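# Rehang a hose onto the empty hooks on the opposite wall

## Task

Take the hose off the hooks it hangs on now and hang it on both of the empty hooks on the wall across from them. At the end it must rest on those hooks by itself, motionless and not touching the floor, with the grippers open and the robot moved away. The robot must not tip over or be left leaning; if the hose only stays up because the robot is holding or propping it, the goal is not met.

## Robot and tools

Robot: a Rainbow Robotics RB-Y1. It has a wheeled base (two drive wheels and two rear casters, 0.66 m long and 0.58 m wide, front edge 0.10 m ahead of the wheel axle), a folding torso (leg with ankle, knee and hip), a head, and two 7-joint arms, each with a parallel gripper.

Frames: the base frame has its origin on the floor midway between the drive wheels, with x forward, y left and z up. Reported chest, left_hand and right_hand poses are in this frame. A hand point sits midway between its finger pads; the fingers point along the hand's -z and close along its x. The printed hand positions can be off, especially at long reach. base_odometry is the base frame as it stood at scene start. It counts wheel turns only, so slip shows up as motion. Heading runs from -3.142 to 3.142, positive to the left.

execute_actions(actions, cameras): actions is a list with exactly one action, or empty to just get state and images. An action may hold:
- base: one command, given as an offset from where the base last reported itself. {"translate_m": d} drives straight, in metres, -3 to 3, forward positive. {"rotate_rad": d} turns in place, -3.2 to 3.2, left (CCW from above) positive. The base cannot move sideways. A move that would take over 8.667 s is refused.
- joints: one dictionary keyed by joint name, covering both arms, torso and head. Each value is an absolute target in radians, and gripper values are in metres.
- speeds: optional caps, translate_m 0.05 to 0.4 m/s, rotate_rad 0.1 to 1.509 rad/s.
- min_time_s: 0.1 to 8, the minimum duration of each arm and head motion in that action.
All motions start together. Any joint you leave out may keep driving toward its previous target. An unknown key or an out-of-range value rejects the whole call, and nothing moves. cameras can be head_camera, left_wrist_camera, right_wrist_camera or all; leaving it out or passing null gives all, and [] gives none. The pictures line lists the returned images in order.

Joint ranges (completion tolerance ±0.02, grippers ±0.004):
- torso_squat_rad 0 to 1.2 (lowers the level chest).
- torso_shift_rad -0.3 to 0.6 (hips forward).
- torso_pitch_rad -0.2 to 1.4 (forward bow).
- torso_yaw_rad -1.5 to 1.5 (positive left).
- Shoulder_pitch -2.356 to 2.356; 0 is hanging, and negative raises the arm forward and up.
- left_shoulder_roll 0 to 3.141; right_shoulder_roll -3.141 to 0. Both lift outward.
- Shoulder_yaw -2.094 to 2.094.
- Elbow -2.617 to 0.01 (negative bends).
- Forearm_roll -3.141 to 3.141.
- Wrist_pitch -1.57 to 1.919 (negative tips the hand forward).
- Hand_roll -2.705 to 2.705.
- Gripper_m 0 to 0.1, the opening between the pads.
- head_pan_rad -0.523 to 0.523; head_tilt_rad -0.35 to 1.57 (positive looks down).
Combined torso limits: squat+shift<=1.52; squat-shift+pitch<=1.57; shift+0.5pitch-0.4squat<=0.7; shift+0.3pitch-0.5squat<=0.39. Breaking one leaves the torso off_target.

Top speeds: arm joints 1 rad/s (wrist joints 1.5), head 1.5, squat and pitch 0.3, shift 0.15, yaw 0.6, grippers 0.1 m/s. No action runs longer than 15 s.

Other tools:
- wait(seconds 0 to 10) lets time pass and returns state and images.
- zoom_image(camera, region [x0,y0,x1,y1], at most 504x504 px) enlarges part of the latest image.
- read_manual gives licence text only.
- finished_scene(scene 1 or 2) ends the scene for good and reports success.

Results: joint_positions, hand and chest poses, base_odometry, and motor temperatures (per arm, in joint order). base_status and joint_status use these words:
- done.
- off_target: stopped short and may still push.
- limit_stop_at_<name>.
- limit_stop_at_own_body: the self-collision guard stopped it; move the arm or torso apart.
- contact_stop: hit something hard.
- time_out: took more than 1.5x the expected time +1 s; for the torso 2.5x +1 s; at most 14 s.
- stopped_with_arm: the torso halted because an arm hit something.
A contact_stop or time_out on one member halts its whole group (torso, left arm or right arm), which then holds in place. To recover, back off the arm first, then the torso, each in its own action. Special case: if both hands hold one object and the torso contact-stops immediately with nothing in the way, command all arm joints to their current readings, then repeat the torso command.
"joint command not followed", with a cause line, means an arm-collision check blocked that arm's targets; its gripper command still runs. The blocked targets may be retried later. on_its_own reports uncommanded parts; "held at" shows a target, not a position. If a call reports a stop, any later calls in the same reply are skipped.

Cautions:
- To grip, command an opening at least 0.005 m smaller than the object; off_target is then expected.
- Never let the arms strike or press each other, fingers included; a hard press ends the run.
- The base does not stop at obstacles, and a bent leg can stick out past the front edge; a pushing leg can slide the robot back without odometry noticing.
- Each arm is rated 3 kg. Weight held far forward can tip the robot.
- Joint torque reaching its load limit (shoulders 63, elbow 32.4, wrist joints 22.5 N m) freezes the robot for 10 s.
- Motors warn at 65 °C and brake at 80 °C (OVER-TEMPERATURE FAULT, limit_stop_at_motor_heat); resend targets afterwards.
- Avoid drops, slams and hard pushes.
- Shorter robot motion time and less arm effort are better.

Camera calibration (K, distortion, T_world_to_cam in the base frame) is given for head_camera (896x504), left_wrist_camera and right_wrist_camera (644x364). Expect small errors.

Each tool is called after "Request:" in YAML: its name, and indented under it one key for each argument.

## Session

Request:
execute_actions:
  actions: []

Scene clock: 0.00 s.
Motor temperatures (°C, as the motors report them): left_arm=[28 27 28 33 34 40 35] | right_arm=[29 27 30 28 34 37 31]
base_odometry: x=+0.000 y=+0.000 heading=+0.000 (m, m, rad; odometry frame)
base_status: not commanded
joint_positions: torso_squat_rad=+0.350 torso_shift_rad=+0.001 torso_pitch_rad=+0.001 torso_yaw_rad=+0.001 left_shoulder_pitch_rad=-0.012 left_shoulder_roll_rad=+0.034 left_shoulder_yaw_rad=+0.052 left_elbow_rad=-0.245 left_forearm_roll_rad=-0.008 left_wrist_pitch_rad=-0.015 left_hand_roll_rad=-0.056 left_gripper_m=+0.101 right_shoulder_pitch_rad=+0.032 right_shoulder_roll_rad=-0.025 right_shoulder_yaw_rad=+0.033 right_elbow_rad=-0.238 right_forearm_roll_rad=-0.031 right_wrist_pitch_rad=-0.020 right_hand_roll_rad=+0.010 right_gripper_m=+0.100 head_pan_rad=+0.000 head_tilt_rad=+0.399
joint_status: not commanded
chest: x=-0.2270 y=-0.0002 z=+1.2475 quat_wxyz=(+1.000, +0.000, +0.001, +0.000) (m; base frame)
left_hand: x=-0.0970 y=+0.2517 z=+0.5749 quat_wxyz=(+0.991, +0.024, -0.134, -0.010) (m; base frame)
right_hand: x=-0.1303 y=-0.2362 z=+0.5693 quat_wxyz=(+0.994, -0.010, -0.113, +0.002) (m; base frame)
pictures: head_camera, left_wrist_camera, right_wrist_camera
camera_calibration (this result's frames):
head_camera: T_world_to_cam=[[0.0360101, -0.998857, 0.031432, -0.0393383], [-0.417649, -0.0436159, -0.907561, 1.28652], [0.907895, 0.0195538, -0.418742, 0.735731], [0, 0, 0, 1]] pos_world=[-0.129234, 0.00243325, 1.47692]
left_wrist_camera: T_world_to_cam=[[0.968825, -0.00118765, 0.247742, -0.0446062], [-0.145938, -0.810812, 0.566821, -0.100181], [0.200199, -0.585306, -0.785708, 0.703934], [0, 0, 0, 1]] pos_world=[-0.112331, 0.330736, 0.620922]
right_wrist_camera: T_world_to_cam=[[-0.988147, -0.00796001, -0.153301, -0.0467636], [-0.097825, 0.802261, 0.588903, -0.118466], [0.1183, 0.59692, -0.793531, 0.686452], [0, 0, 0, 1]] pos_world=[-0.139005, -0.315089, 0.607317]
Images, in order (width x height): head_camera 896x504, left_wrist_camera 644x364, right_wrist_camera 644x364.

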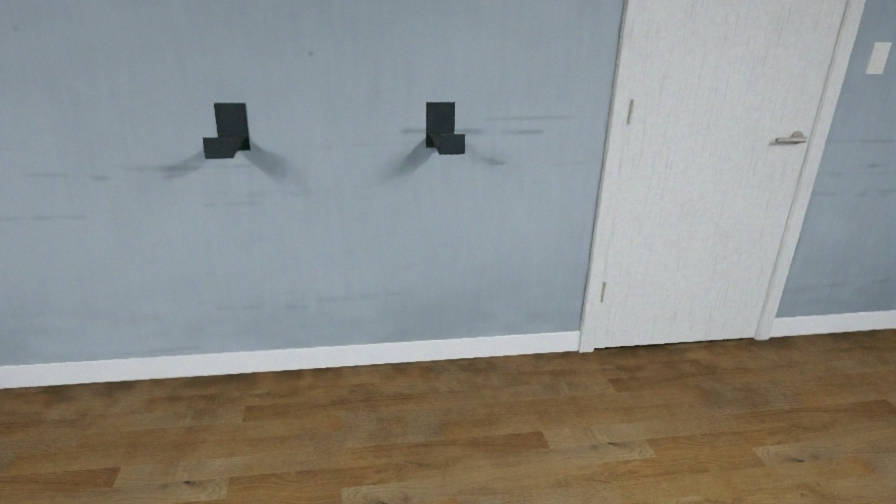

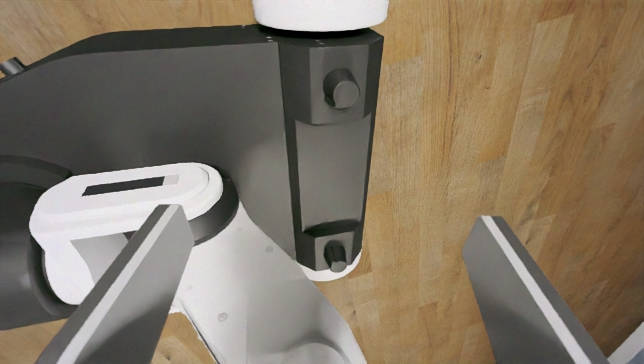

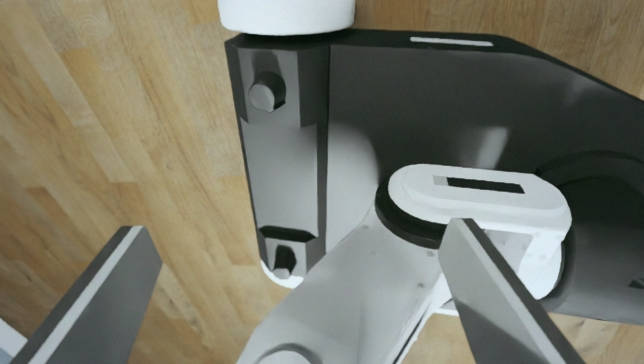

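Request:
zoom_image:
  camera: "head_camera"
  region: [190, 90, 480, 175]

Request:
zoom_image:
  camera: "head_camera"
  region: [0, 330, 200, 410]

Request:
zoom_image:
  camera: "head_camera"
  region: [696, 290, 896, 370]

Region (190, 90, 480, 175) of head_camera's 896x504 image, scaled by 1.738, with more detail than that image has; it fills the top 148 rows of this view, and the rest is white.

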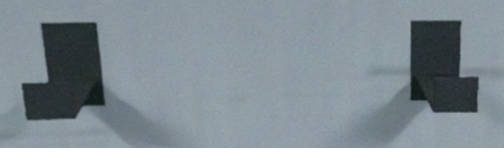

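Region (0, 330, 200, 410) of head_camera's 896x504 image, scaled by 2.520, with more detail than that image has; it fills the top 202 rows of this view, and the rest is white.

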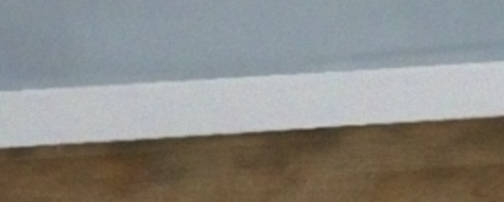

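Region (696, 290, 896, 370) of head_camera's 896x504 image, scaled by 2.520, with more detail than that image has; it fills the top 202 rows of this view, and the rest is white.

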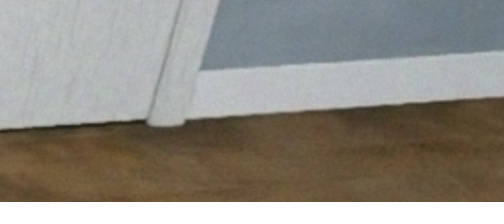

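Request:
execute_actions:
  actions:
    - {"base": {"rotate_rad": -2.945}, "joints": {"head_tilt_rad": 0.3}}
  cameras: ["head_camera"]

Scene clock: 8.70 s.
Motor temperatures (°C, as the motors report them): left_arm=[28 27 28 33 34 40 35] | right_arm=[29 27 30 28 34 37 31]
base_odometry: x=+0.000 y=+0.000 heading=-2.945 (m, m, rad; odometry frame)
base_status: done
joint_positions: torso_squat_rad=+0.350 torso_shift_rad=+0.001 torso_pitch_rad=+0.001 torso_yaw_rad=+0.001 left_shoulder_pitch_rad=-0.012 left_shoulder_roll_rad=+0.034 left_shoulder_yaw_rad=+0.052 left_elbow_rad=-0.245 left_forearm_roll_rad=-0.008 left_wrist_pitch_rad=-0.015 left_hand_roll_rad=-0.056 left_gripper_m=+0.101 right_shoulder_pitch_rad=+0.032 right_shoulder_roll_rad=-0.025 right_shoulder_yaw_rad=+0.033 right_elbow_rad=-0.238 right_forearm_roll_rad=-0.031 right_wrist_pitch_rad=-0.020 right_hand_roll_rad=+0.010 right_gripper_m=+0.100 head_pan_rad=+0.000 head_tilt_rad=+0.300
joint_status: all done
chest: x=-0.2270 y=-0.0002 z=+1.2475 quat_wxyz=(+1.000, +0.000, +0.000, +0.000) (m; base frame)
left_hand: x=-0.0970 y=+0.2517 z=+0.5749 quat_wxyz=(+0.991, +0.024, -0.134, -0.010) (m; base frame)
right_hand: x=-0.1303 y=-0.2362 z=+0.5693 quat_wxyz=(+0.994, -0.010, -0.113, +0.002) (m; base frame)
pictures: head_camera
camera_calibration (this result's frames):
head_camera: T_world_to_cam=[[0.0327241, -0.998861, 0.0347248, -0.0447713], [-0.325893, -0.0435084, -0.944405, 1.35861], [0.94484, 0.0195882, -0.326945, 0.610503], [0, 0, 0, 1]] pos_world=[-0.132602, 0.00243179, 1.48423]
Images, in order (width x height): head_camera 896x504.

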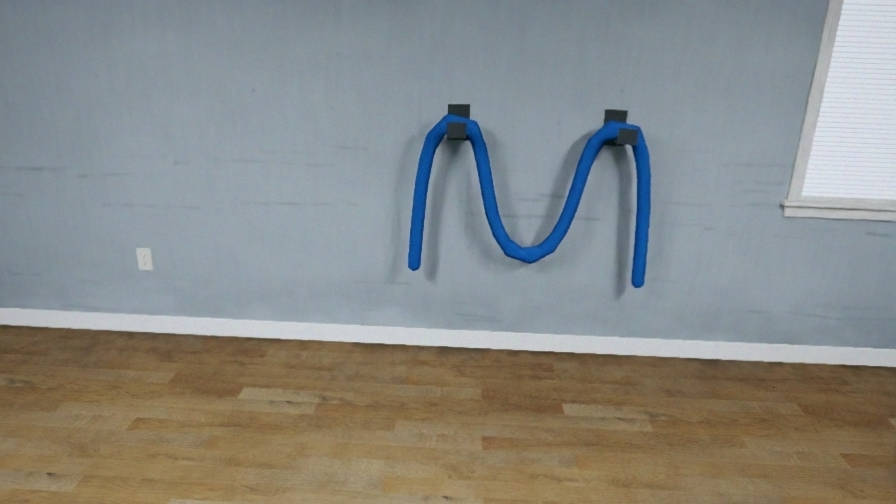

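Request:
zoom_image:
  camera: "head_camera"
  region: [410, 95, 510, 175]

Request:
zoom_image:
  camera: "head_camera"
  region: [570, 100, 670, 180]

Request:
zoom_image:
  camera: "head_camera"
  region: [0, 290, 160, 350]

Request:
zoom_image:
  camera: "head_camera"
  region: [736, 325, 896, 385]

Region (410, 95, 510, 175) of head_camera's 896x504 image, scaled by 5.040, with more detail than that image has; it fills the top 403 rows of this view, and the rest is white.

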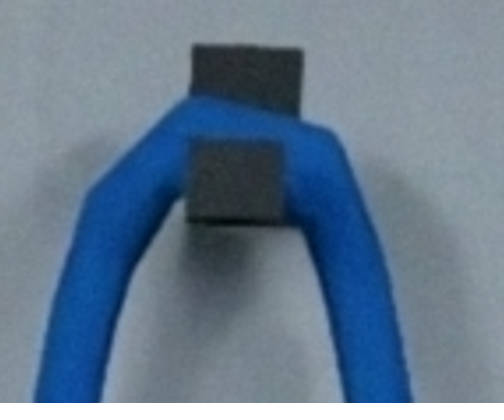

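Region (570, 100, 670, 180) of head_camera's 896x504 image, scaled by 5.040, with more detail than that image has; it fills the top 403 rows of this view, and the rest is white.

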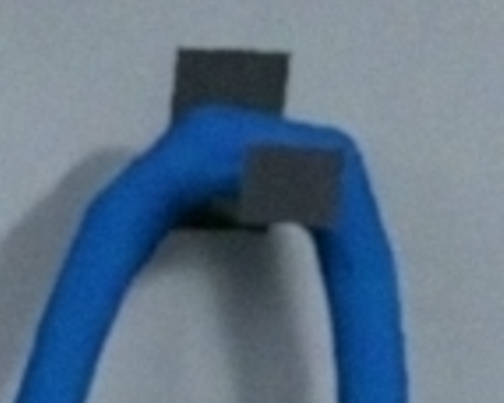

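Region (0, 290, 160, 350) of head_camera's 896x504 image, scaled by 3.150, with more detail than that image has; it fills the top 189 rows of this view, and the rest is white.

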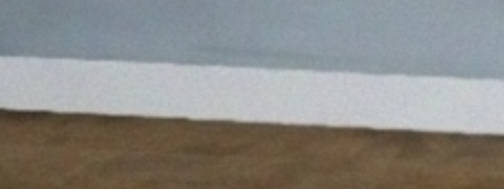

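Region (736, 325, 896, 385) of head_camera's 896x504 image, scaled by 3.150, with more detail than that image has; it fills the top 189 rows of this view, and the rest is white.

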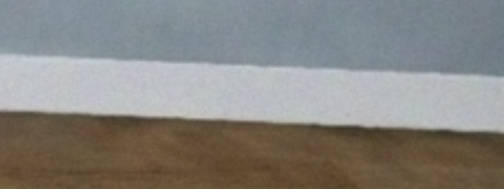

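Request:
execute_actions:
  actions:
    - {"base": {"rotate_rad": -0.16}, "joints": {"torso_yaw_rad": 0.16, "left_shoulder_roll_rad": 0.15, "right_shoulder_roll_rad": -0.15}}
  cameras: []

Request:
execute_actions:
  actions:
    - {"base": {"translate_m": 2.24}, "joints": {"torso_squat_rad": 0.1, "head_tilt_rad": 0.62, "left_shoulder_pitch_rad": -1.637, "left_shoulder_roll_rad": 0.624, "left_shoulder_yaw_rad": 0.329, "left_elbow_rad": -0.18, "left_forearm_roll_rad": 0.0, "left_wrist_pitch_rad": 1.88, "left_hand_roll_rad": -0.247, "right_shoulder_pitch_rad": -1.614, "right_shoulder_roll_rad": -0.615, "right_shoulder_yaw_rad": -0.328, "right_elbow_rad": -0.18, "right_forearm_roll_rad": 0.0, "right_wrist_pitch_rad": 1.88, "right_hand_roll_rad": 0.237, "left_gripper_m": 0.092, "right_gripper_m": 0.092}, "min_time_s": 4.3}

Scene clock: 18.53 s.
Motor temperatures (°C, as the motors report them): left_arm=[28 27 28 33 34 40 35] | right_arm=[29 27 30 28 34 37 31]
base_odometry: x=+0.000 y=+0.000 heading=-3.104 (m, m, rad; odometry frame)
base_status: done
joint_positions: torso_squat_rad=+0.350 torso_shift_rad=+0.001 torso_pitch_rad=+0.001 torso_yaw_rad=+0.160 left_shoulder_pitch_rad=-0.012 left_shoulder_roll_rad=+0.150 left_shoulder_yaw_rad=+0.052 left_elbow_rad=-0.245 left_forearm_roll_rad=-0.008 left_wrist_pitch_rad=-0.015 left_hand_roll_rad=-0.056 left_gripper_m=+0.101 right_shoulder_pitch_rad=+0.032 right_shoulder_roll_rad=-0.150 right_shoulder_yaw_rad=+0.033 right_elbow_rad=-0.238 right_forearm_roll_rad=-0.031 right_wrist_pitch_rad=-0.020 right_hand_roll_rad=+0.010 right_gripper_m=+0.100 head_pan_rad=+0.000 head_tilt_rad=+0.300
joint_status: all done
chest: x=-0.2270 y=-0.0002 z=+1.2475 quat_wxyz=(+0.997, +0.000, +0.000, +0.080) (m; base frame)
left_hand: x=-0.1523 y=+0.3550 z=+0.5837 quat_wxyz=(+0.986, +0.092, -0.127, +0.062) (m; base frame)
right_hand: x=-0.0798 y=-0.3109 z=+0.5770 quat_wxyz=(+0.987, -0.062, -0.117, +0.090) (m; base frame)
pictures: none
No camera images: the call's "cameras" was empty. Leave "cameras" out to get every camera's image.

Scene clock: 25.50 s.
Motor temperatures (°C, as the motors report them): left_arm=[29 27 28 34 34 40 35] | right_arm=[30 27 30 28 34 37 31]
base_odometry: x=-2.238 y=-0.083 heading=-3.105 (m, m, rad; odometry frame)
base_status: done
joint_positions: torso_squat_rad=+0.100 torso_shift_rad=+0.001 torso_pitch_rad=+0.001 torso_yaw_rad=+0.160 left_shoulder_pitch_rad=-1.637 left_shoulder_roll_rad=+0.624 left_shoulder_yaw_rad=+0.329 left_elbow_rad=-0.180 left_forearm_roll_rad=+0.000 left_wrist_pitch_rad=+1.880 left_hand_roll_rad=-0.247 left_gripper_m=+0.092 right_shoulder_pitch_rad=-1.614 right_shoulder_roll_rad=-0.615 right_shoulder_yaw_rad=-0.328 right_elbow_rad=-0.180 right_forearm_roll_rad=+0.000 right_wrist_pitch_rad=+1.880 right_hand_roll_rad=+0.237 right_gripper_m=+0.092 head_pan_rad=+0.000 head_tilt_rad=+0.620
joint_status: all done
chest: x=-0.2268 y=-0.0002 z=+1.2864 quat_wxyz=(+0.997, +0.000, +0.001, +0.080) (m; base frame)
left_hand: x=+0.2231 y=+0.4197 z=+1.2626 quat_wxyz=(+0.997, +0.001, -0.012, +0.075) (m; base frame)
right_hand: x=+0.3296 y=-0.2575 z=+1.2498 quat_wxyz=(+0.997, +0.000, +0.001, +0.080) (m; base frame)
pictures: head_camera, left_wrist_camera, right_wrist_camera
camera_calibration (this result's frames):
head_camera: T_world_to_cam=[[0.200041, -0.979522, 0.02283, 0.0092526], [-0.591888, -0.13938, -0.793878, 1.11757], [0.780802, 0.145295, -0.607649, 1.00644], [0, 0, 0, 1]] pos_world=[-0.126205, 0.0185995, 1.49856]
left_wrist_camera: T_world_to_cam=[[0.984797, 0.173665, 0.00378685, -0.293782], [0.13358, -0.771063, 0.62259, -0.456558], [0.111042, -0.612619, -0.782539, 1.30588], [0, 0, 0, 1]] pos_world=[0.205295, 0.498992, 1.30726]
right_wrist_camera: T_world_to_cam=[[-0.984042, -0.161888, 0.0738444, 0.187002], [-0.0837177, 0.787441, 0.610679, -0.492889], [-0.15701, 0.594752, -0.788428, 1.26852], [0, 0, 0, 1]] pos_world=[0.341925, -0.336063, 1.28733]
Images, in order (width x height): head_camera 896x504, left_wrist_camera 644x364, right_wrist_camera 644x364.

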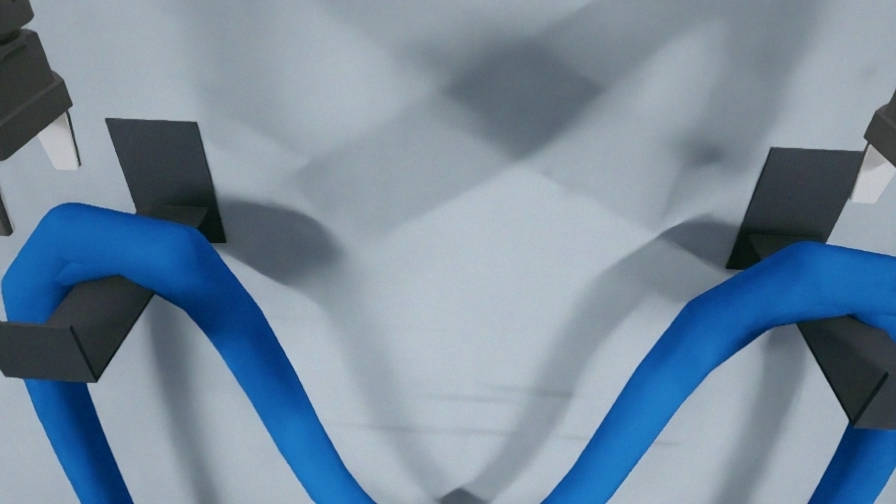

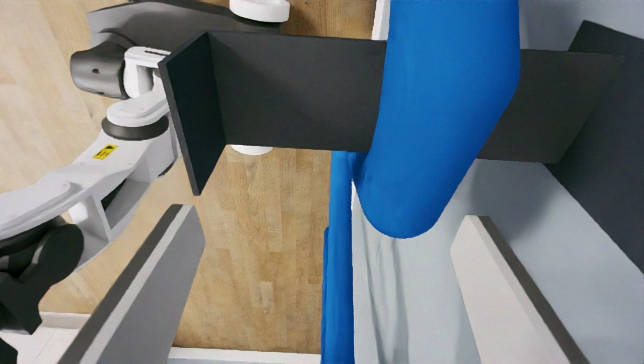

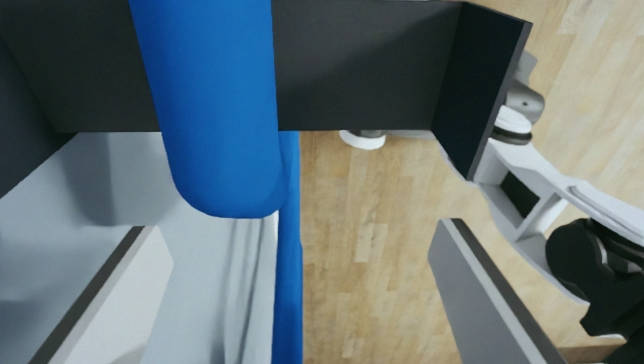

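Request:
execute_actions:
  actions:
    - {"base": {"translate_m": 0.057}, "joints": {"torso_yaw_rad": 0.125, "torso_squat_rad": 0.33}}

Scene clock: 30.73 s.
Motor temperatures (°C, as the motors report them): left_arm=[29 27 28 34 34 40 35] | right_arm=[30 27 30 28 34 37 31]
base_odometry: x=-2.295 y=-0.085 heading=-3.105 (m, m, rad; odometry frame)
base_status: done
joint_positions: torso_squat_rad=+0.330 torso_shift_rad=+0.001 torso_pitch_rad=+0.001 torso_yaw_rad=+0.125 left_shoulder_pitch_rad=-1.637 left_shoulder_roll_rad=+0.624 left_shoulder_yaw_rad=+0.329 left_elbow_rad=-0.180 left_forearm_roll_rad=+0.000 left_wrist_pitch_rad=+1.880 left_hand_roll_rad=-0.247 left_gripper_m=+0.092 right_shoulder_pitch_rad=-1.614 right_shoulder_roll_rad=-0.615 right_shoulder_yaw_rad=-0.328 right_elbow_rad=-0.180 right_forearm_roll_rad=+0.000 right_wrist_pitch_rad=+1.880 right_hand_roll_rad=+0.237 right_gripper_m=+0.092 head_pan_rad=+0.000 head_tilt_rad=+0.620
joint_status: all done
chest: x=-0.2269 y=-0.0002 z=+1.2522 quat_wxyz=(+0.998, +0.000, +0.001, +0.062) (m; base frame)
left_hand: x=+0.2374 y=+0.4037 z=+1.2284 quat_wxyz=(+0.998, +0.000, -0.012, +0.058) (m; base frame)
right_hand: x=+0.3202 y=-0.2767 z=+1.2156 quat_wxyz=(+0.998, +0.000, +0.001, +0.063) (m; base frame)
pictures: head_camera, left_wrist_camera, right_wrist_camera
camera_calibration (this result's frames):
head_camera: T_world_to_cam=[[0.16569, -0.985912, 0.022894, 0.00218835], [-0.596295, -0.118649, -0.793949, 1.08939], [0.78548, 0.117898, -0.607554, 0.986631], [0, 0, 0, 1]] pos_world=[-0.125741, 0.0150907, 1.4643]
left_wrist_camera: T_world_to_cam=[[0.990252, 0.139229, 0.00396872, -0.292567], [0.106499, -0.775214, 0.622656, -0.441446], [0.0897683, -0.616164, -0.782486, 1.2742], [0, 0, 0, 1]] pos_world=[0.222346, 0.483634, 1.27307]
right_wrist_camera: T_world_to_cam=[[-0.98911, -0.127407, 0.0736814, 0.188492], [-0.0562582, 0.789902, 0.610647, -0.465716], [-0.136002, 0.599852, -0.788467, 1.24631], [0, 0, 0, 1]] pos_world=[0.329739, -0.355718, 1.25318]
Images, in order (width x height): head_camera 896x504, left_wrist_camera 644x364, right_wrist_camera 644x364.

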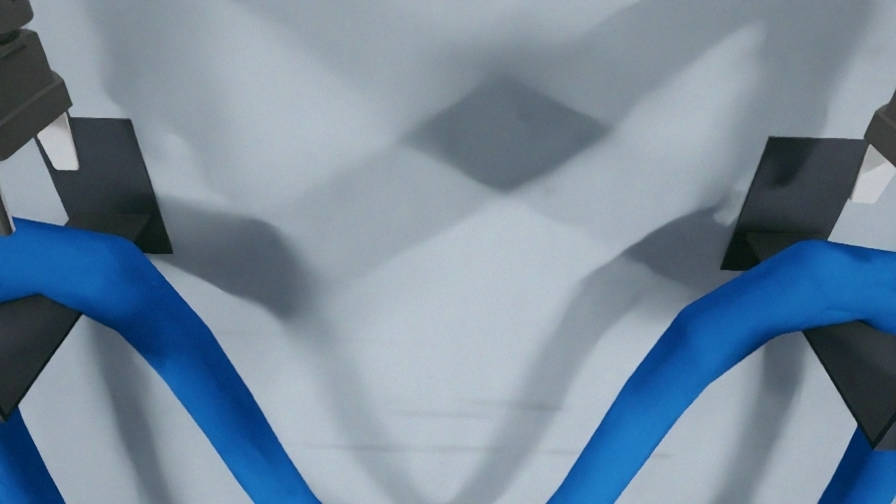

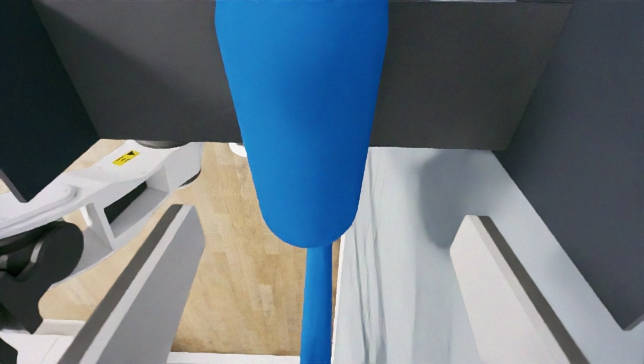

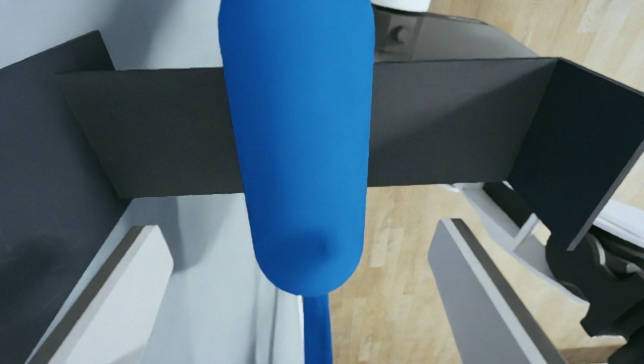

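Request:
execute_actions:
  actions:
    - {"joints": {"torso_yaw_rad": 0.137, "torso_shift_rad": -0.009, "torso_squat_rad": 0.584, "head_tilt_rad": 0.55}}

Scene clock: 35.20 s.
Motor temperatures (°C, as the motors report them): left_arm=[29 27 28 34 34 40 35] | right_arm=[30 27 30 28 34 37 31]
base_odometry: x=-2.295 y=-0.085 heading=-3.105 (m, m, rad; odometry frame)
base_status: not commanded
joint_positions: torso_squat_rad=+0.584 torso_shift_rad=-0.009 torso_pitch_rad=+0.001 torso_yaw_rad=+0.137 left_shoulder_pitch_rad=-1.637 left_shoulder_roll_rad=+0.624 left_shoulder_yaw_rad=+0.329 left_elbow_rad=-0.180 left_forearm_roll_rad=+0.000 left_wrist_pitch_rad=+1.880 left_hand_roll_rad=-0.247 left_gripper_m=+0.092 right_shoulder_pitch_rad=-1.615 right_shoulder_roll_rad=-0.615 right_shoulder_yaw_rad=-0.328 right_elbow_rad=-0.181 right_forearm_roll_rad=+0.000 right_wrist_pitch_rad=+1.880 right_hand_roll_rad=+0.237 right_gripper_m=+0.092 head_pan_rad=+0.000 head_tilt_rad=+0.550
joint_status: all done
chest: x=-0.2331 y=-0.0002 z=+1.1739 quat_wxyz=(+0.998, +0.000, +0.000, +0.068) (m; base frame)
left_hand: x=+0.2264 y=+0.4093 z=+1.1503 quat_wxyz=(+0.998, +0.000, -0.012, +0.064) (m; base frame)
right_hand: x=+0.3175 y=-0.2702 z=+1.1384 quat_wxyz=(+0.998, +0.000, -0.001, +0.069) (m; base frame)
pictures: head_camera, left_wrist_camera, right_wrist_camera
camera_calibration (this result's frames):
head_camera: T_world_to_cam=[[0.175682, -0.984109, 0.0257928, 0.00344443], [-0.538124, -0.117939, -0.834573, 1.09163], [0.824353, 0.13274, -0.550293, 0.873475], [0, 0, 0, 1]] pos_world=[-0.133223, 0.0161906, 1.39162]
left_wrist_camera: T_world_to_cam=[[0.988527, 0.150981, 0.00434434, -0.286982], [0.11546, -0.773875, 0.622725, -0.39001], [0.0973816, -0.615079, -0.782428, 1.21523], [0, 0, 0, 1]] pos_world=[0.210379, 0.488973, 1.19495]
right_wrist_camera: T_world_to_cam=[[-0.987693, -0.139127, 0.0714578, 0.191299], [-0.0669756, 0.789094, 0.610611, -0.420627], [-0.141339, 0.59831, -0.7887, 1.18263], [0, 0, 0, 1]] pos_world=[0.327925, -0.349051, 1.17591]
Images, in order (width x height): head_camera 896x504, left_wrist_camera 644x364, right_wrist_camera 644x364.

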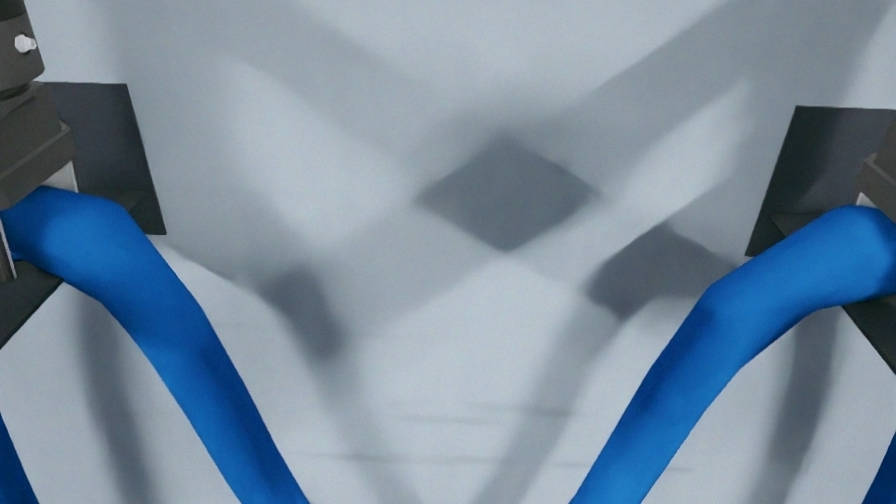

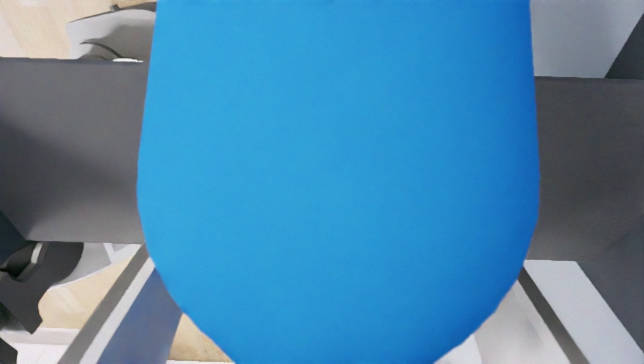

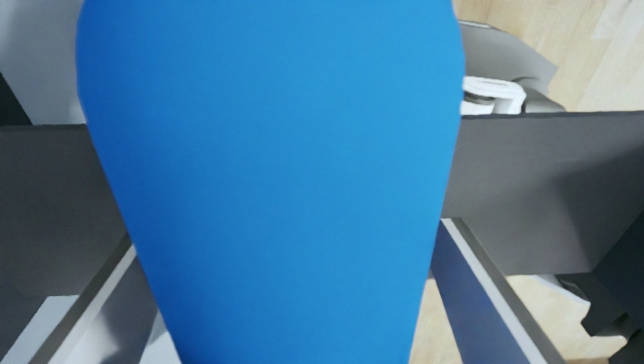

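Request:
execute_actions:
  actions:
    - {"joints": {"left_gripper_m": 0.04, "right_gripper_m": 0.04}}
  cameras: []

Request:
execute_actions:
  actions:
    - {"joints": {"torso_squat_rad": 0.2, "head_tilt_rad": 0.65, "head_pan_rad": -0.4}}

Scene clock: 37.10 s.
Motor temperatures (°C, as the motors report them): left_arm=[29 27 28 34 34 40 35] | right_arm=[31 27 30 28 34 37 31]
base_odometry: x=-2.295 y=-0.085 heading=-3.105 (m, m, rad; odometry frame)
base_status: not commanded
joint_positions: torso_squat_rad=+0.584 torso_shift_rad=-0.009 torso_pitch_rad=+0.001 torso_yaw_rad=+0.137 left_shoulder_pitch_rad=-1.637 left_shoulder_roll_rad=+0.624 left_shoulder_yaw_rad=+0.329 left_elbow_rad=-0.180 left_forearm_roll_rad=+0.000 left_wrist_pitch_rad=+1.880 left_hand_roll_rad=-0.247 left_gripper_m=+0.060 right_shoulder_pitch_rad=-1.615 right_shoulder_roll_rad=-0.615 right_shoulder_yaw_rad=-0.328 right_elbow_rad=-0.181 right_forearm_roll_rad=+0.000 right_wrist_pitch_rad=+1.880 right_hand_roll_rad=+0.237 right_gripper_m=+0.059 head_pan_rad=+0.000 head_tilt_rad=+0.550
joint_status: left_gripper_m off_target (ended at +0.060, target +0.040); right_gripper_m off_target (ended at +0.059, target +0.040)
chest: x=-0.2331 y=-0.0002 z=+1.1739 quat_wxyz=(+0.998, +0.000, +0.000, +0.068) (m; base frame)
left_hand: x=+0.2263 y=+0.4093 z=+1.1503 quat_wxyz=(+0.998, +0.000, -0.012, +0.064) (m; base frame)
right_hand: x=+0.3175 y=-0.2702 z=+1.1384 quat_wxyz=(+0.998, +0.000, -0.001, +0.069) (m; base frame)
pictures: none
No camera images: the call's "cameras" was empty. Leave "cameras" out to get every camera's image.

Scene clock: 39.17 s.
Motor temperatures (°C, as the motors report them): left_arm=[29 27 28 34 34 40 35] | right_arm=[31 27 30 28 34 37 31]
base_odometry: x=-2.295 y=-0.085 heading=-3.105 (m, m, rad; odometry frame)
base_status: not commanded
joint_positions: torso_squat_rad=+0.200 torso_shift_rad=-0.009 torso_pitch_rad=+0.002 torso_yaw_rad=+0.137 left_shoulder_pitch_rad=-1.636 left_shoulder_roll_rad=+0.624 left_shoulder_yaw_rad=+0.329 left_elbow_rad=-0.180 left_forearm_roll_rad=+0.000 left_wrist_pitch_rad=+1.880 left_hand_roll_rad=-0.247 left_gripper_m=+0.060 right_shoulder_pitch_rad=-1.613 right_shoulder_roll_rad=-0.615 right_shoulder_yaw_rad=-0.328 right_elbow_rad=-0.180 right_forearm_roll_rad=+0.000 right_wrist_pitch_rad=+1.880 right_hand_roll_rad=+0.237 right_gripper_m=+0.059 head_pan_rad=-0.400 head_tilt_rad=+0.650
joint_status: all done
chest: x=-0.2335 y=-0.0002 z=+1.2760 quat_wxyz=(+0.998, +0.000, +0.001, +0.068) (m; base frame)
left_hand: x=+0.2258 y=+0.4093 z=+1.2516 quat_wxyz=(+0.998, +0.000, -0.011, +0.064) (m; base frame)
right_hand: x=+0.3167 y=-0.2704 z=+1.2388 quat_wxyz=(+0.998, +0.000, +0.001, +0.068) (m; base frame)
pictures: head_camera, left_wrist_camera, right_wrist_camera
camera_calibration (this result's frames):
head_camera: T_world_to_cam=[[-0.219433, -0.975373, 0.0222662, -0.077492], [-0.62007, 0.121807, -0.775033, 1.0708], [0.753234, -0.183875, -0.631528, 1.03558], [0, 0, 0, 1]] pos_world=[-0.133068, -0.0155974, 1.48563]
left_wrist_camera: T_world_to_cam=[[0.98851, 0.15113, 0.00262297, -0.284748], [0.116636, -0.773695, 0.622729, -0.453358], [0.0961427, -0.615268, -0.782433, 1.29496], [0, 0, 0, 1]] pos_world=[0.209853, 0.489019, 1.29628]
right_wrist_camera: T_world_to_cam=[[-0.987473, -0.13876, 0.0751173, 0.178766], [-0.0644363, 0.78919, 0.61076, -0.482797], [-0.144031, 0.598268, -0.788245, 1.26209], [0, 0, 0, 1]] pos_world=[0.327197, -0.349246, 1.27628]
Images, in order (width x height): head_camera 896x504, left_wrist_camera 644x364, right_wrist_camera 644x364.

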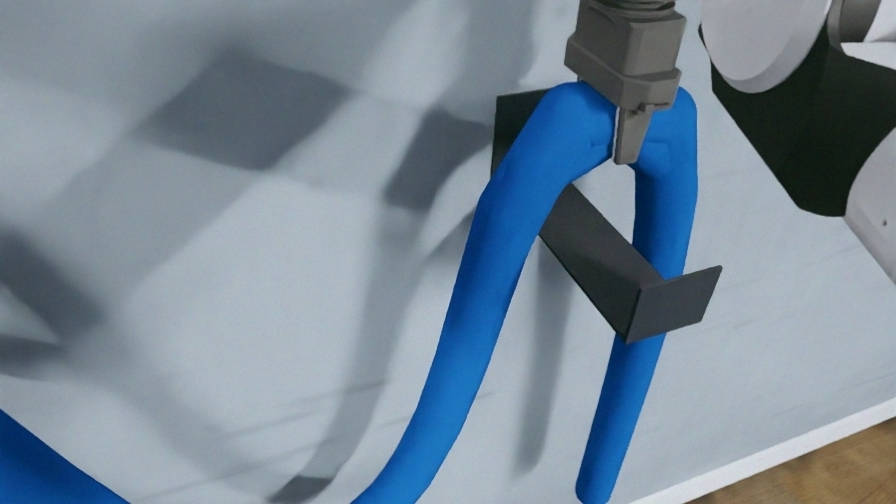

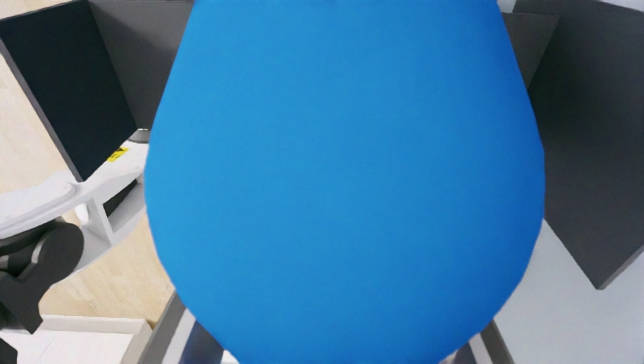

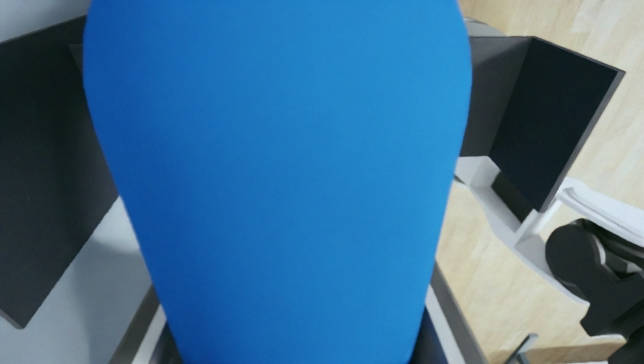

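Request:
execute_actions:
  actions: []

Scene clock: 41.33 s.
Motor temperatures (°C, as the motors report them): left_arm=[29 27 28 34 34 40 35] | right_arm=[31 27 30 29 34 37 31]
base_odometry: x=-2.295 y=-0.085 heading=-3.105 (m, m, rad; odometry frame)
base_status: not commanded
joint_positions: torso_squat_rad=+0.200 torso_shift_rad=-0.009 torso_pitch_rad=+0.002 torso_yaw_rad=+0.137 left_shoulder_pitch_rad=-1.636 left_shoulder_roll_rad=+0.624 left_shoulder_yaw_rad=+0.329 left_elbow_rad=-0.180 left_forearm_roll_rad=+0.000 left_wrist_pitch_rad=+1.880 left_hand_roll_rad=-0.247 left_gripper_m=+0.060 right_shoulder_pitch_rad=-1.613 right_shoulder_roll_rad=-0.615 right_shoulder_yaw_rad=-0.328 right_elbow_rad=-0.180 right_forearm_roll_rad=+0.000 right_wrist_pitch_rad=+1.880 right_hand_roll_rad=+0.237 right_gripper_m=+0.059 head_pan_rad=-0.400 head_tilt_rad=+0.650
joint_status: all done
chest: x=-0.2335 y=-0.0002 z=+1.2760 quat_wxyz=(+0.998, +0.000, +0.001, +0.068) (m; base frame)
left_hand: x=+0.2258 y=+0.4093 z=+1.2516 quat_wxyz=(+0.998, +0.000, -0.011, +0.064) (m; base frame)
right_hand: x=+0.3167 y=-0.2704 z=+1.2388 quat_wxyz=(+0.998, +0.000, +0.001, +0.068) (m; base frame)
pictures: head_camera, left_wrist_camera, right_wrist_camera
camera_calibration (this result's frames):
head_camera: T_world_to_cam=[[-0.219433, -0.975373, 0.0222661, -0.077492], [-0.62007, 0.121807, -0.775033, 1.0708], [0.753234, -0.183875, -0.631528, 1.03558], [0, 0, 0, 1]] pos_world=[-0.133068, -0.0155974, 1.48563]
left_wrist_camera: T_world_to_cam=[[0.98851, 0.15113, 0.00262334, -0.284748], [0.116635, -0.773696, 0.622729, -0.453358], [0.0961429, -0.615268, -0.782433, 1.29496], [0, 0, 0, 1]] pos_world=[0.209853, 0.489019, 1.29628]
right_wrist_camera: T_world_to_cam=[[-0.987473, -0.13876, 0.0751169, 0.178767], [-0.0644365, 0.78919, 0.61076, -0.482797], [-0.14403, 0.598268, -0.788245, 1.26209], [0, 0, 0, 1]] pos_world=[0.327197, -0.349246, 1.27628]
Images, in order (width x height): head_camera 896x504, left_wrist_camera 644x364, right_wrist_camera 644x364.

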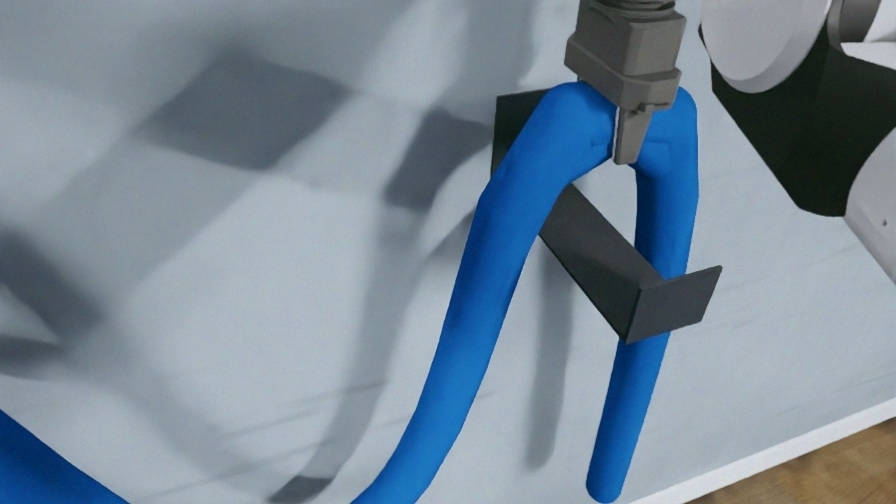

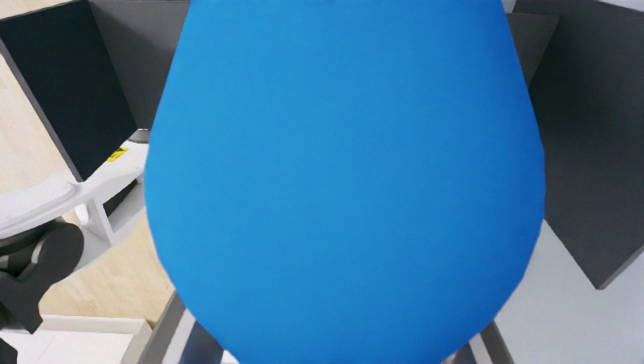

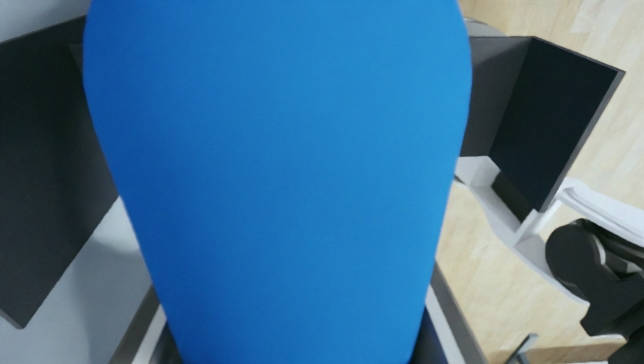

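Request:
execute_actions:
  actions:
    - {"base": {"translate_m": -2.0}, "joints": {"right_shoulder_roll_rad": -0.655, "right_shoulder_pitch_rad": -1.599, "right_hand_roll_rad": 0.28, "head_pan_rad": 0, "head_tilt_rad": 0.6}, "min_time_s": 0.6}
  cameras: ["head_camera"]

Scene clock: 49.60 s.
Motor temperatures (°C, as the motors report them): left_arm=[30 27 28 34 34 40 35] | right_arm=[31 27 30 29 34 37 31]
base_odometry: x=-0.297 y=-0.013 heading=-3.106 (m, m, rad; odometry frame)
base_status: done
joint_positions: torso_squat_rad=+0.200 torso_shift_rad=-0.009 torso_pitch_rad=+0.002 torso_yaw_rad=+0.137 left_shoulder_pitch_rad=-1.636 left_shoulder_roll_rad=+0.624 left_shoulder_yaw_rad=+0.329 left_elbow_rad=-0.180 left_forearm_roll_rad=+0.000 left_wrist_pitch_rad=+1.880 left_hand_roll_rad=-0.247 left_gripper_m=+0.060 right_shoulder_pitch_rad=-1.598 right_shoulder_roll_rad=-0.654 right_shoulder_yaw_rad=-0.328 right_elbow_rad=-0.180 right_forearm_roll_rad=+0.000 right_wrist_pitch_rad=+1.880 right_hand_roll_rad=+0.280 right_gripper_m=+0.059 head_pan_rad=+0.000 head_tilt_rad=+0.600
joint_status: all done
chest: x=-0.2336 y=-0.0002 z=+1.2760 quat_wxyz=(+0.998, +0.000, +0.001, +0.068) (m; base frame)
left_hand: x=+0.2257 y=+0.4092 z=+1.2516 quat_wxyz=(+0.998, +0.000, -0.011, +0.064) (m; base frame)
right_hand: x=+0.3138 y=-0.2921 z=+1.2383 quat_wxyz=(+0.998, +0.001, +0.002, +0.069) (m; base frame)
pictures: head_camera
camera_calibration (this result's frames):
head_camera: T_world_to_cam=[[0.176457, -0.984023, 0.0236817, 0.00415152], [-0.579504, -0.123305, -0.805587, 1.12512], [0.795637, 0.128428, -0.592004, 0.985393], [0, 0, 0, 1]] pos_world=[-0.132735, 0.0162667, 1.48964]
Images, in order (width x height): head_camera 896x504.

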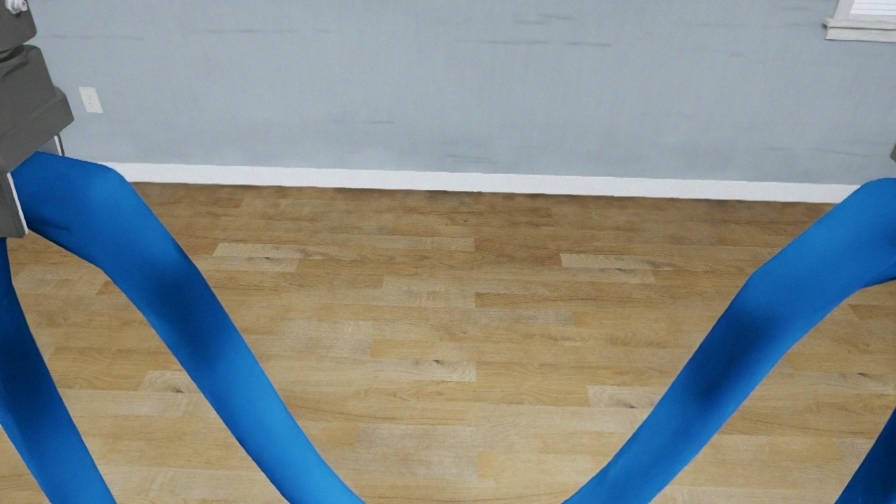

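Request:
execute_actions:
  actions:
    - {"base": {"rotate_rad": -2.99}, "joints": {"torso_yaw_rad": 0, "torso_shift_rad": 0, "torso_squat_rad": 0.68, "torso_pitch_rad": 0, "head_pan_rad": 0, "head_tilt_rad": 0.3}}
  cameras: ["head_camera"]

Scene clock: 55.80 s.
Motor temperatures (°C, as the motors report them): left_arm=[30 27 28 34 34 40 35] | right_arm=[32 27 30 29 34 37 31]
base_odometry: x=-0.296 y=-0.013 heading=+0.188 (m, m, rad; odometry frame)
base_status: done
joint_positions: torso_squat_rad=+0.680 torso_shift_rad=+0.000 torso_pitch_rad=+0.000 torso_yaw_rad=+0.000 left_shoulder_pitch_rad=-1.636 left_shoulder_roll_rad=+0.624 left_shoulder_yaw_rad=+0.329 left_elbow_rad=-0.180 left_forearm_roll_rad=+0.000 left_wrist_pitch_rad=+1.880 left_hand_roll_rad=-0.247 left_gripper_m=+0.060 right_shoulder_pitch_rad=-1.598 right_shoulder_roll_rad=-0.655 right_shoulder_yaw_rad=-0.328 right_elbow_rad=-0.180 right_forearm_roll_rad=+0.000 right_wrist_pitch_rad=+1.880 right_hand_roll_rad=+0.280 right_gripper_m=+0.059 head_pan_rad=+0.000 head_tilt_rad=+0.300
joint_status: all done
chest: x=-0.2279 y=-0.0002 z=+1.1342 quat_wxyz=(+1.000, +0.000, +0.000, +0.000) (m; base frame)
left_hand: x=+0.2831 y=+0.3426 z=+1.1104 quat_wxyz=(+1.000, -0.001, -0.012, -0.005) (m; base frame)
right_hand: x=+0.2746 y=-0.3643 z=+1.0972 quat_wxyz=(+1.000, +0.001, +0.001, +0.000) (m; base frame)
pictures: head_camera
camera_calibration (this result's frames):
head_camera: T_world_to_cam=[[0.0314929, -0.9989, 0.0347508, -0.0410788], [-0.325305, -0.0431187, -0.944625, 1.25176], [0.945084, 0.0184444, -0.326305, 0.573572], [0, 0, 0, 1]] pos_world=[-0.133577, 0.00236143, 1.37103]
Images, in order (width x height): head_camera 896x504.

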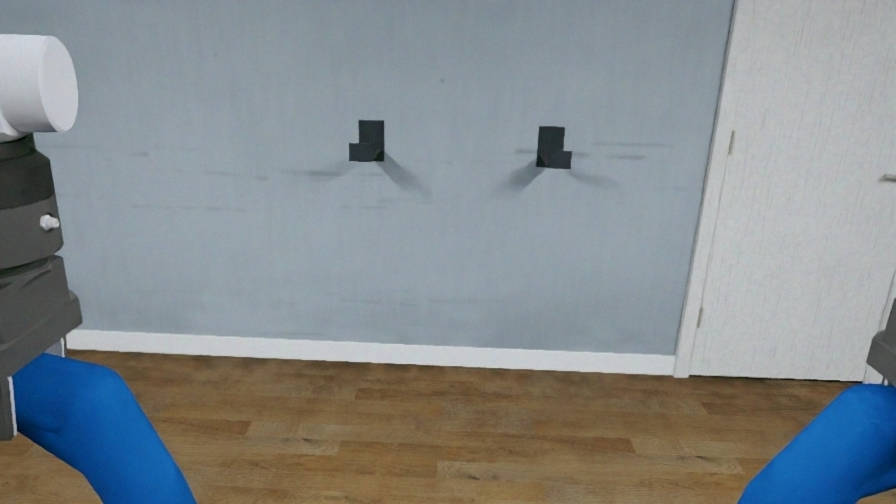

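Request:
zoom_image:
  camera: "head_camera"
  region: [330, 100, 450, 180]

Request:
zoom_image:
  camera: "head_camera"
  region: [490, 100, 610, 180]

Region (330, 100, 450, 180) of head_camera's 896x504 image, scaled by 4.200, with more detail than that image has.

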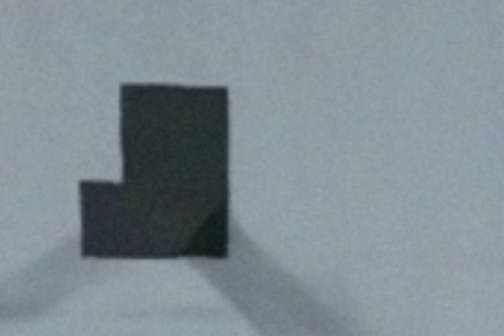

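Region (490, 100, 610, 180) of head_camera's 896x504 image, scaled by 4.200, with more detail than that image has.

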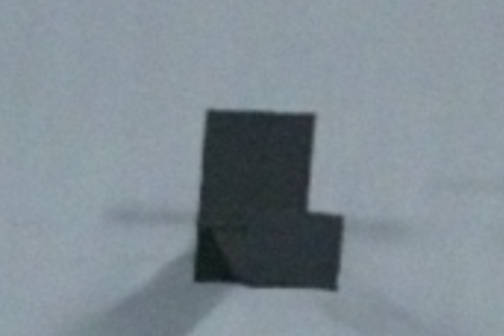

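Request:
execute_actions:
  actions:
    - {"base": {"translate_m": 1.6}, "joints": {"head_tilt_rad": 0.55}}

Scene clock: 64.33 s.
Motor temperatures (°C, as the motors report them): left_arm=[30 27 28 34 34 40 35] | right_arm=[32 27 30 29 34 37 31]
base_odometry: x=+1.275 y=+0.286 heading=+0.188 (m, m, rad; odometry frame)
base_status: done
joint_positions: torso_squat_rad=+0.680 torso_shift_rad=+0.000 torso_pitch_rad=+0.000 torso_yaw_rad=+0.000 left_shoulder_pitch_rad=-1.636 left_shoulder_roll_rad=+0.624 left_shoulder_yaw_rad=+0.329 left_elbow_rad=-0.180 left_forearm_roll_rad=+0.000 left_wrist_pitch_rad=+1.880 left_hand_roll_rad=-0.247 left_gripper_m=+0.060 right_shoulder_pitch_rad=-1.598 right_shoulder_roll_rad=-0.655 right_shoulder_yaw_rad=-0.328 right_elbow_rad=-0.180 right_forearm_roll_rad=+0.000 right_wrist_pitch_rad=+1.880 right_hand_roll_rad=+0.280 right_gripper_m=+0.059 head_pan_rad=+0.000 head_tilt_rad=+0.550
joint_status: all done
chest: x=-0.2278 y=-0.0002 z=+1.1342 quat_wxyz=(+1.000, +0.000, +0.000, +0.000) (m; base frame)
left_hand: x=+0.2832 y=+0.3426 z=+1.1103 quat_wxyz=(+1.000, -0.001, -0.012, -0.005) (m; base frame)
right_hand: x=+0.2747 y=-0.3643 z=+1.0972 quat_wxyz=(+1.000, +0.001, +0.001, +0.000) (m; base frame)
pictures: head_camera, left_wrist_camera, right_wrist_camera
camera_calibration (this result's frames):
head_camera: T_world_to_cam=[[0.0391314, -0.9989, 0.0258547, -0.0276422], [-0.548962, -0.0431109, -0.834735, 1.05918], [0.834931, 0.0184711, -0.550045, 0.849332], [0, 0, 0, 1]] pos_world=[-0.126604, 0.00236229, 1.35202]
left_wrist_camera: T_world_to_cam=[[0.999888, 0.014533, 0.00353116, -0.288487], [0.00916924, -0.782214, 0.622942, -0.390542], [0.0118153, -0.62284, -0.78226, 1.16415], [0, 0, 0, 1]] pos_world=[0.278281, 0.423787, 1.15497]
right_wrist_camera: T_world_to_cam=[[-0.997201, -0.00323296, 0.0747038, 0.187392], [0.0432701, 0.789842, 0.611783, -0.355367], [-0.060982, 0.613302, -0.787491, 1.18245], [0, 0, 0, 1]] pos_world=[0.274352, -0.443909, 1.13458]
Images, in order (width x height): head_camera 896x504, left_wrist_camera 644x364, right_wrist_camera 644x364.

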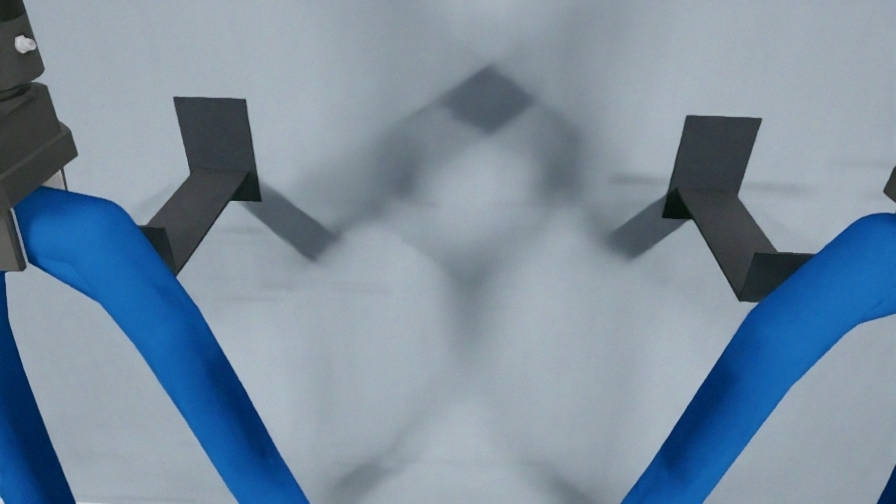

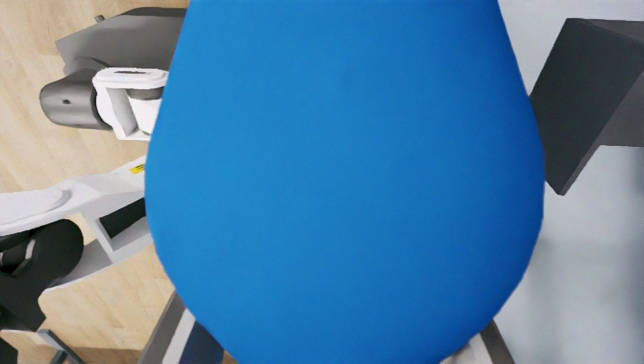

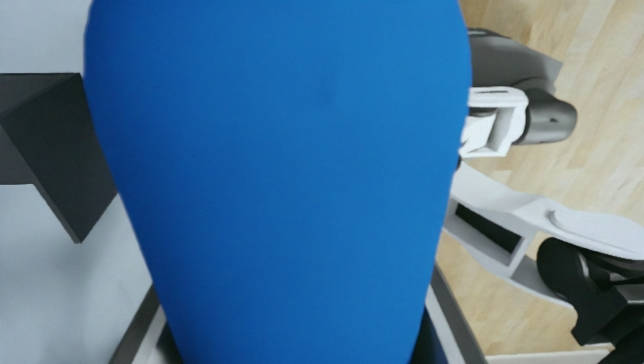

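Request:
zoom_image:
  camera: "head_camera"
  region: [130, 80, 290, 290]

Request:
zoom_image:
  camera: "head_camera"
  region: [650, 100, 830, 310]

Region (130, 80, 290, 290) of head_camera's 896x504 image, scaled by 2.400, with more detail than that image has; it fills the left 384 columns of this view, and the rest is white.

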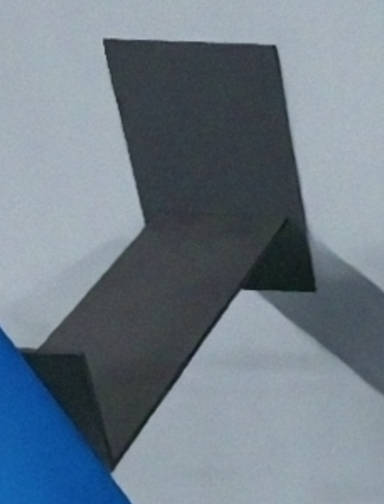

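Region (650, 100, 830, 310) of head_camera's 896x504 image, scaled by 2.400, with more detail than that image has; it fills the left 432 columns of this view, and the rest is white.

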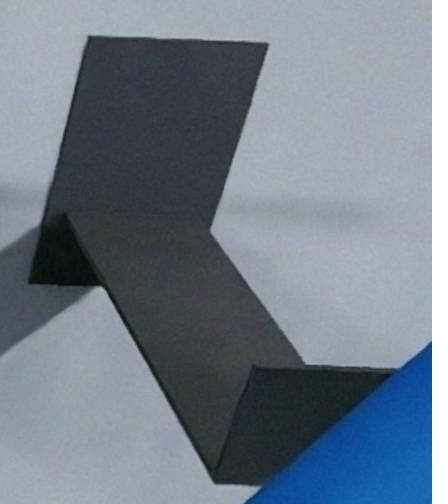

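Request:
zoom_image:
  camera: "head_camera"
  region: [0, 150, 250, 500]

Region (0, 150, 250, 500) of head_camera's 896x504 image, scaled by 1.440, with more detail than that image has; it fills the left 360 columns of this view, and the rest is white.

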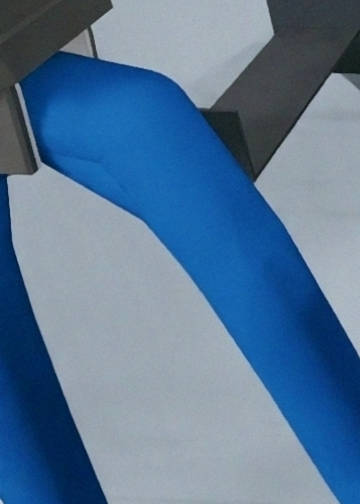

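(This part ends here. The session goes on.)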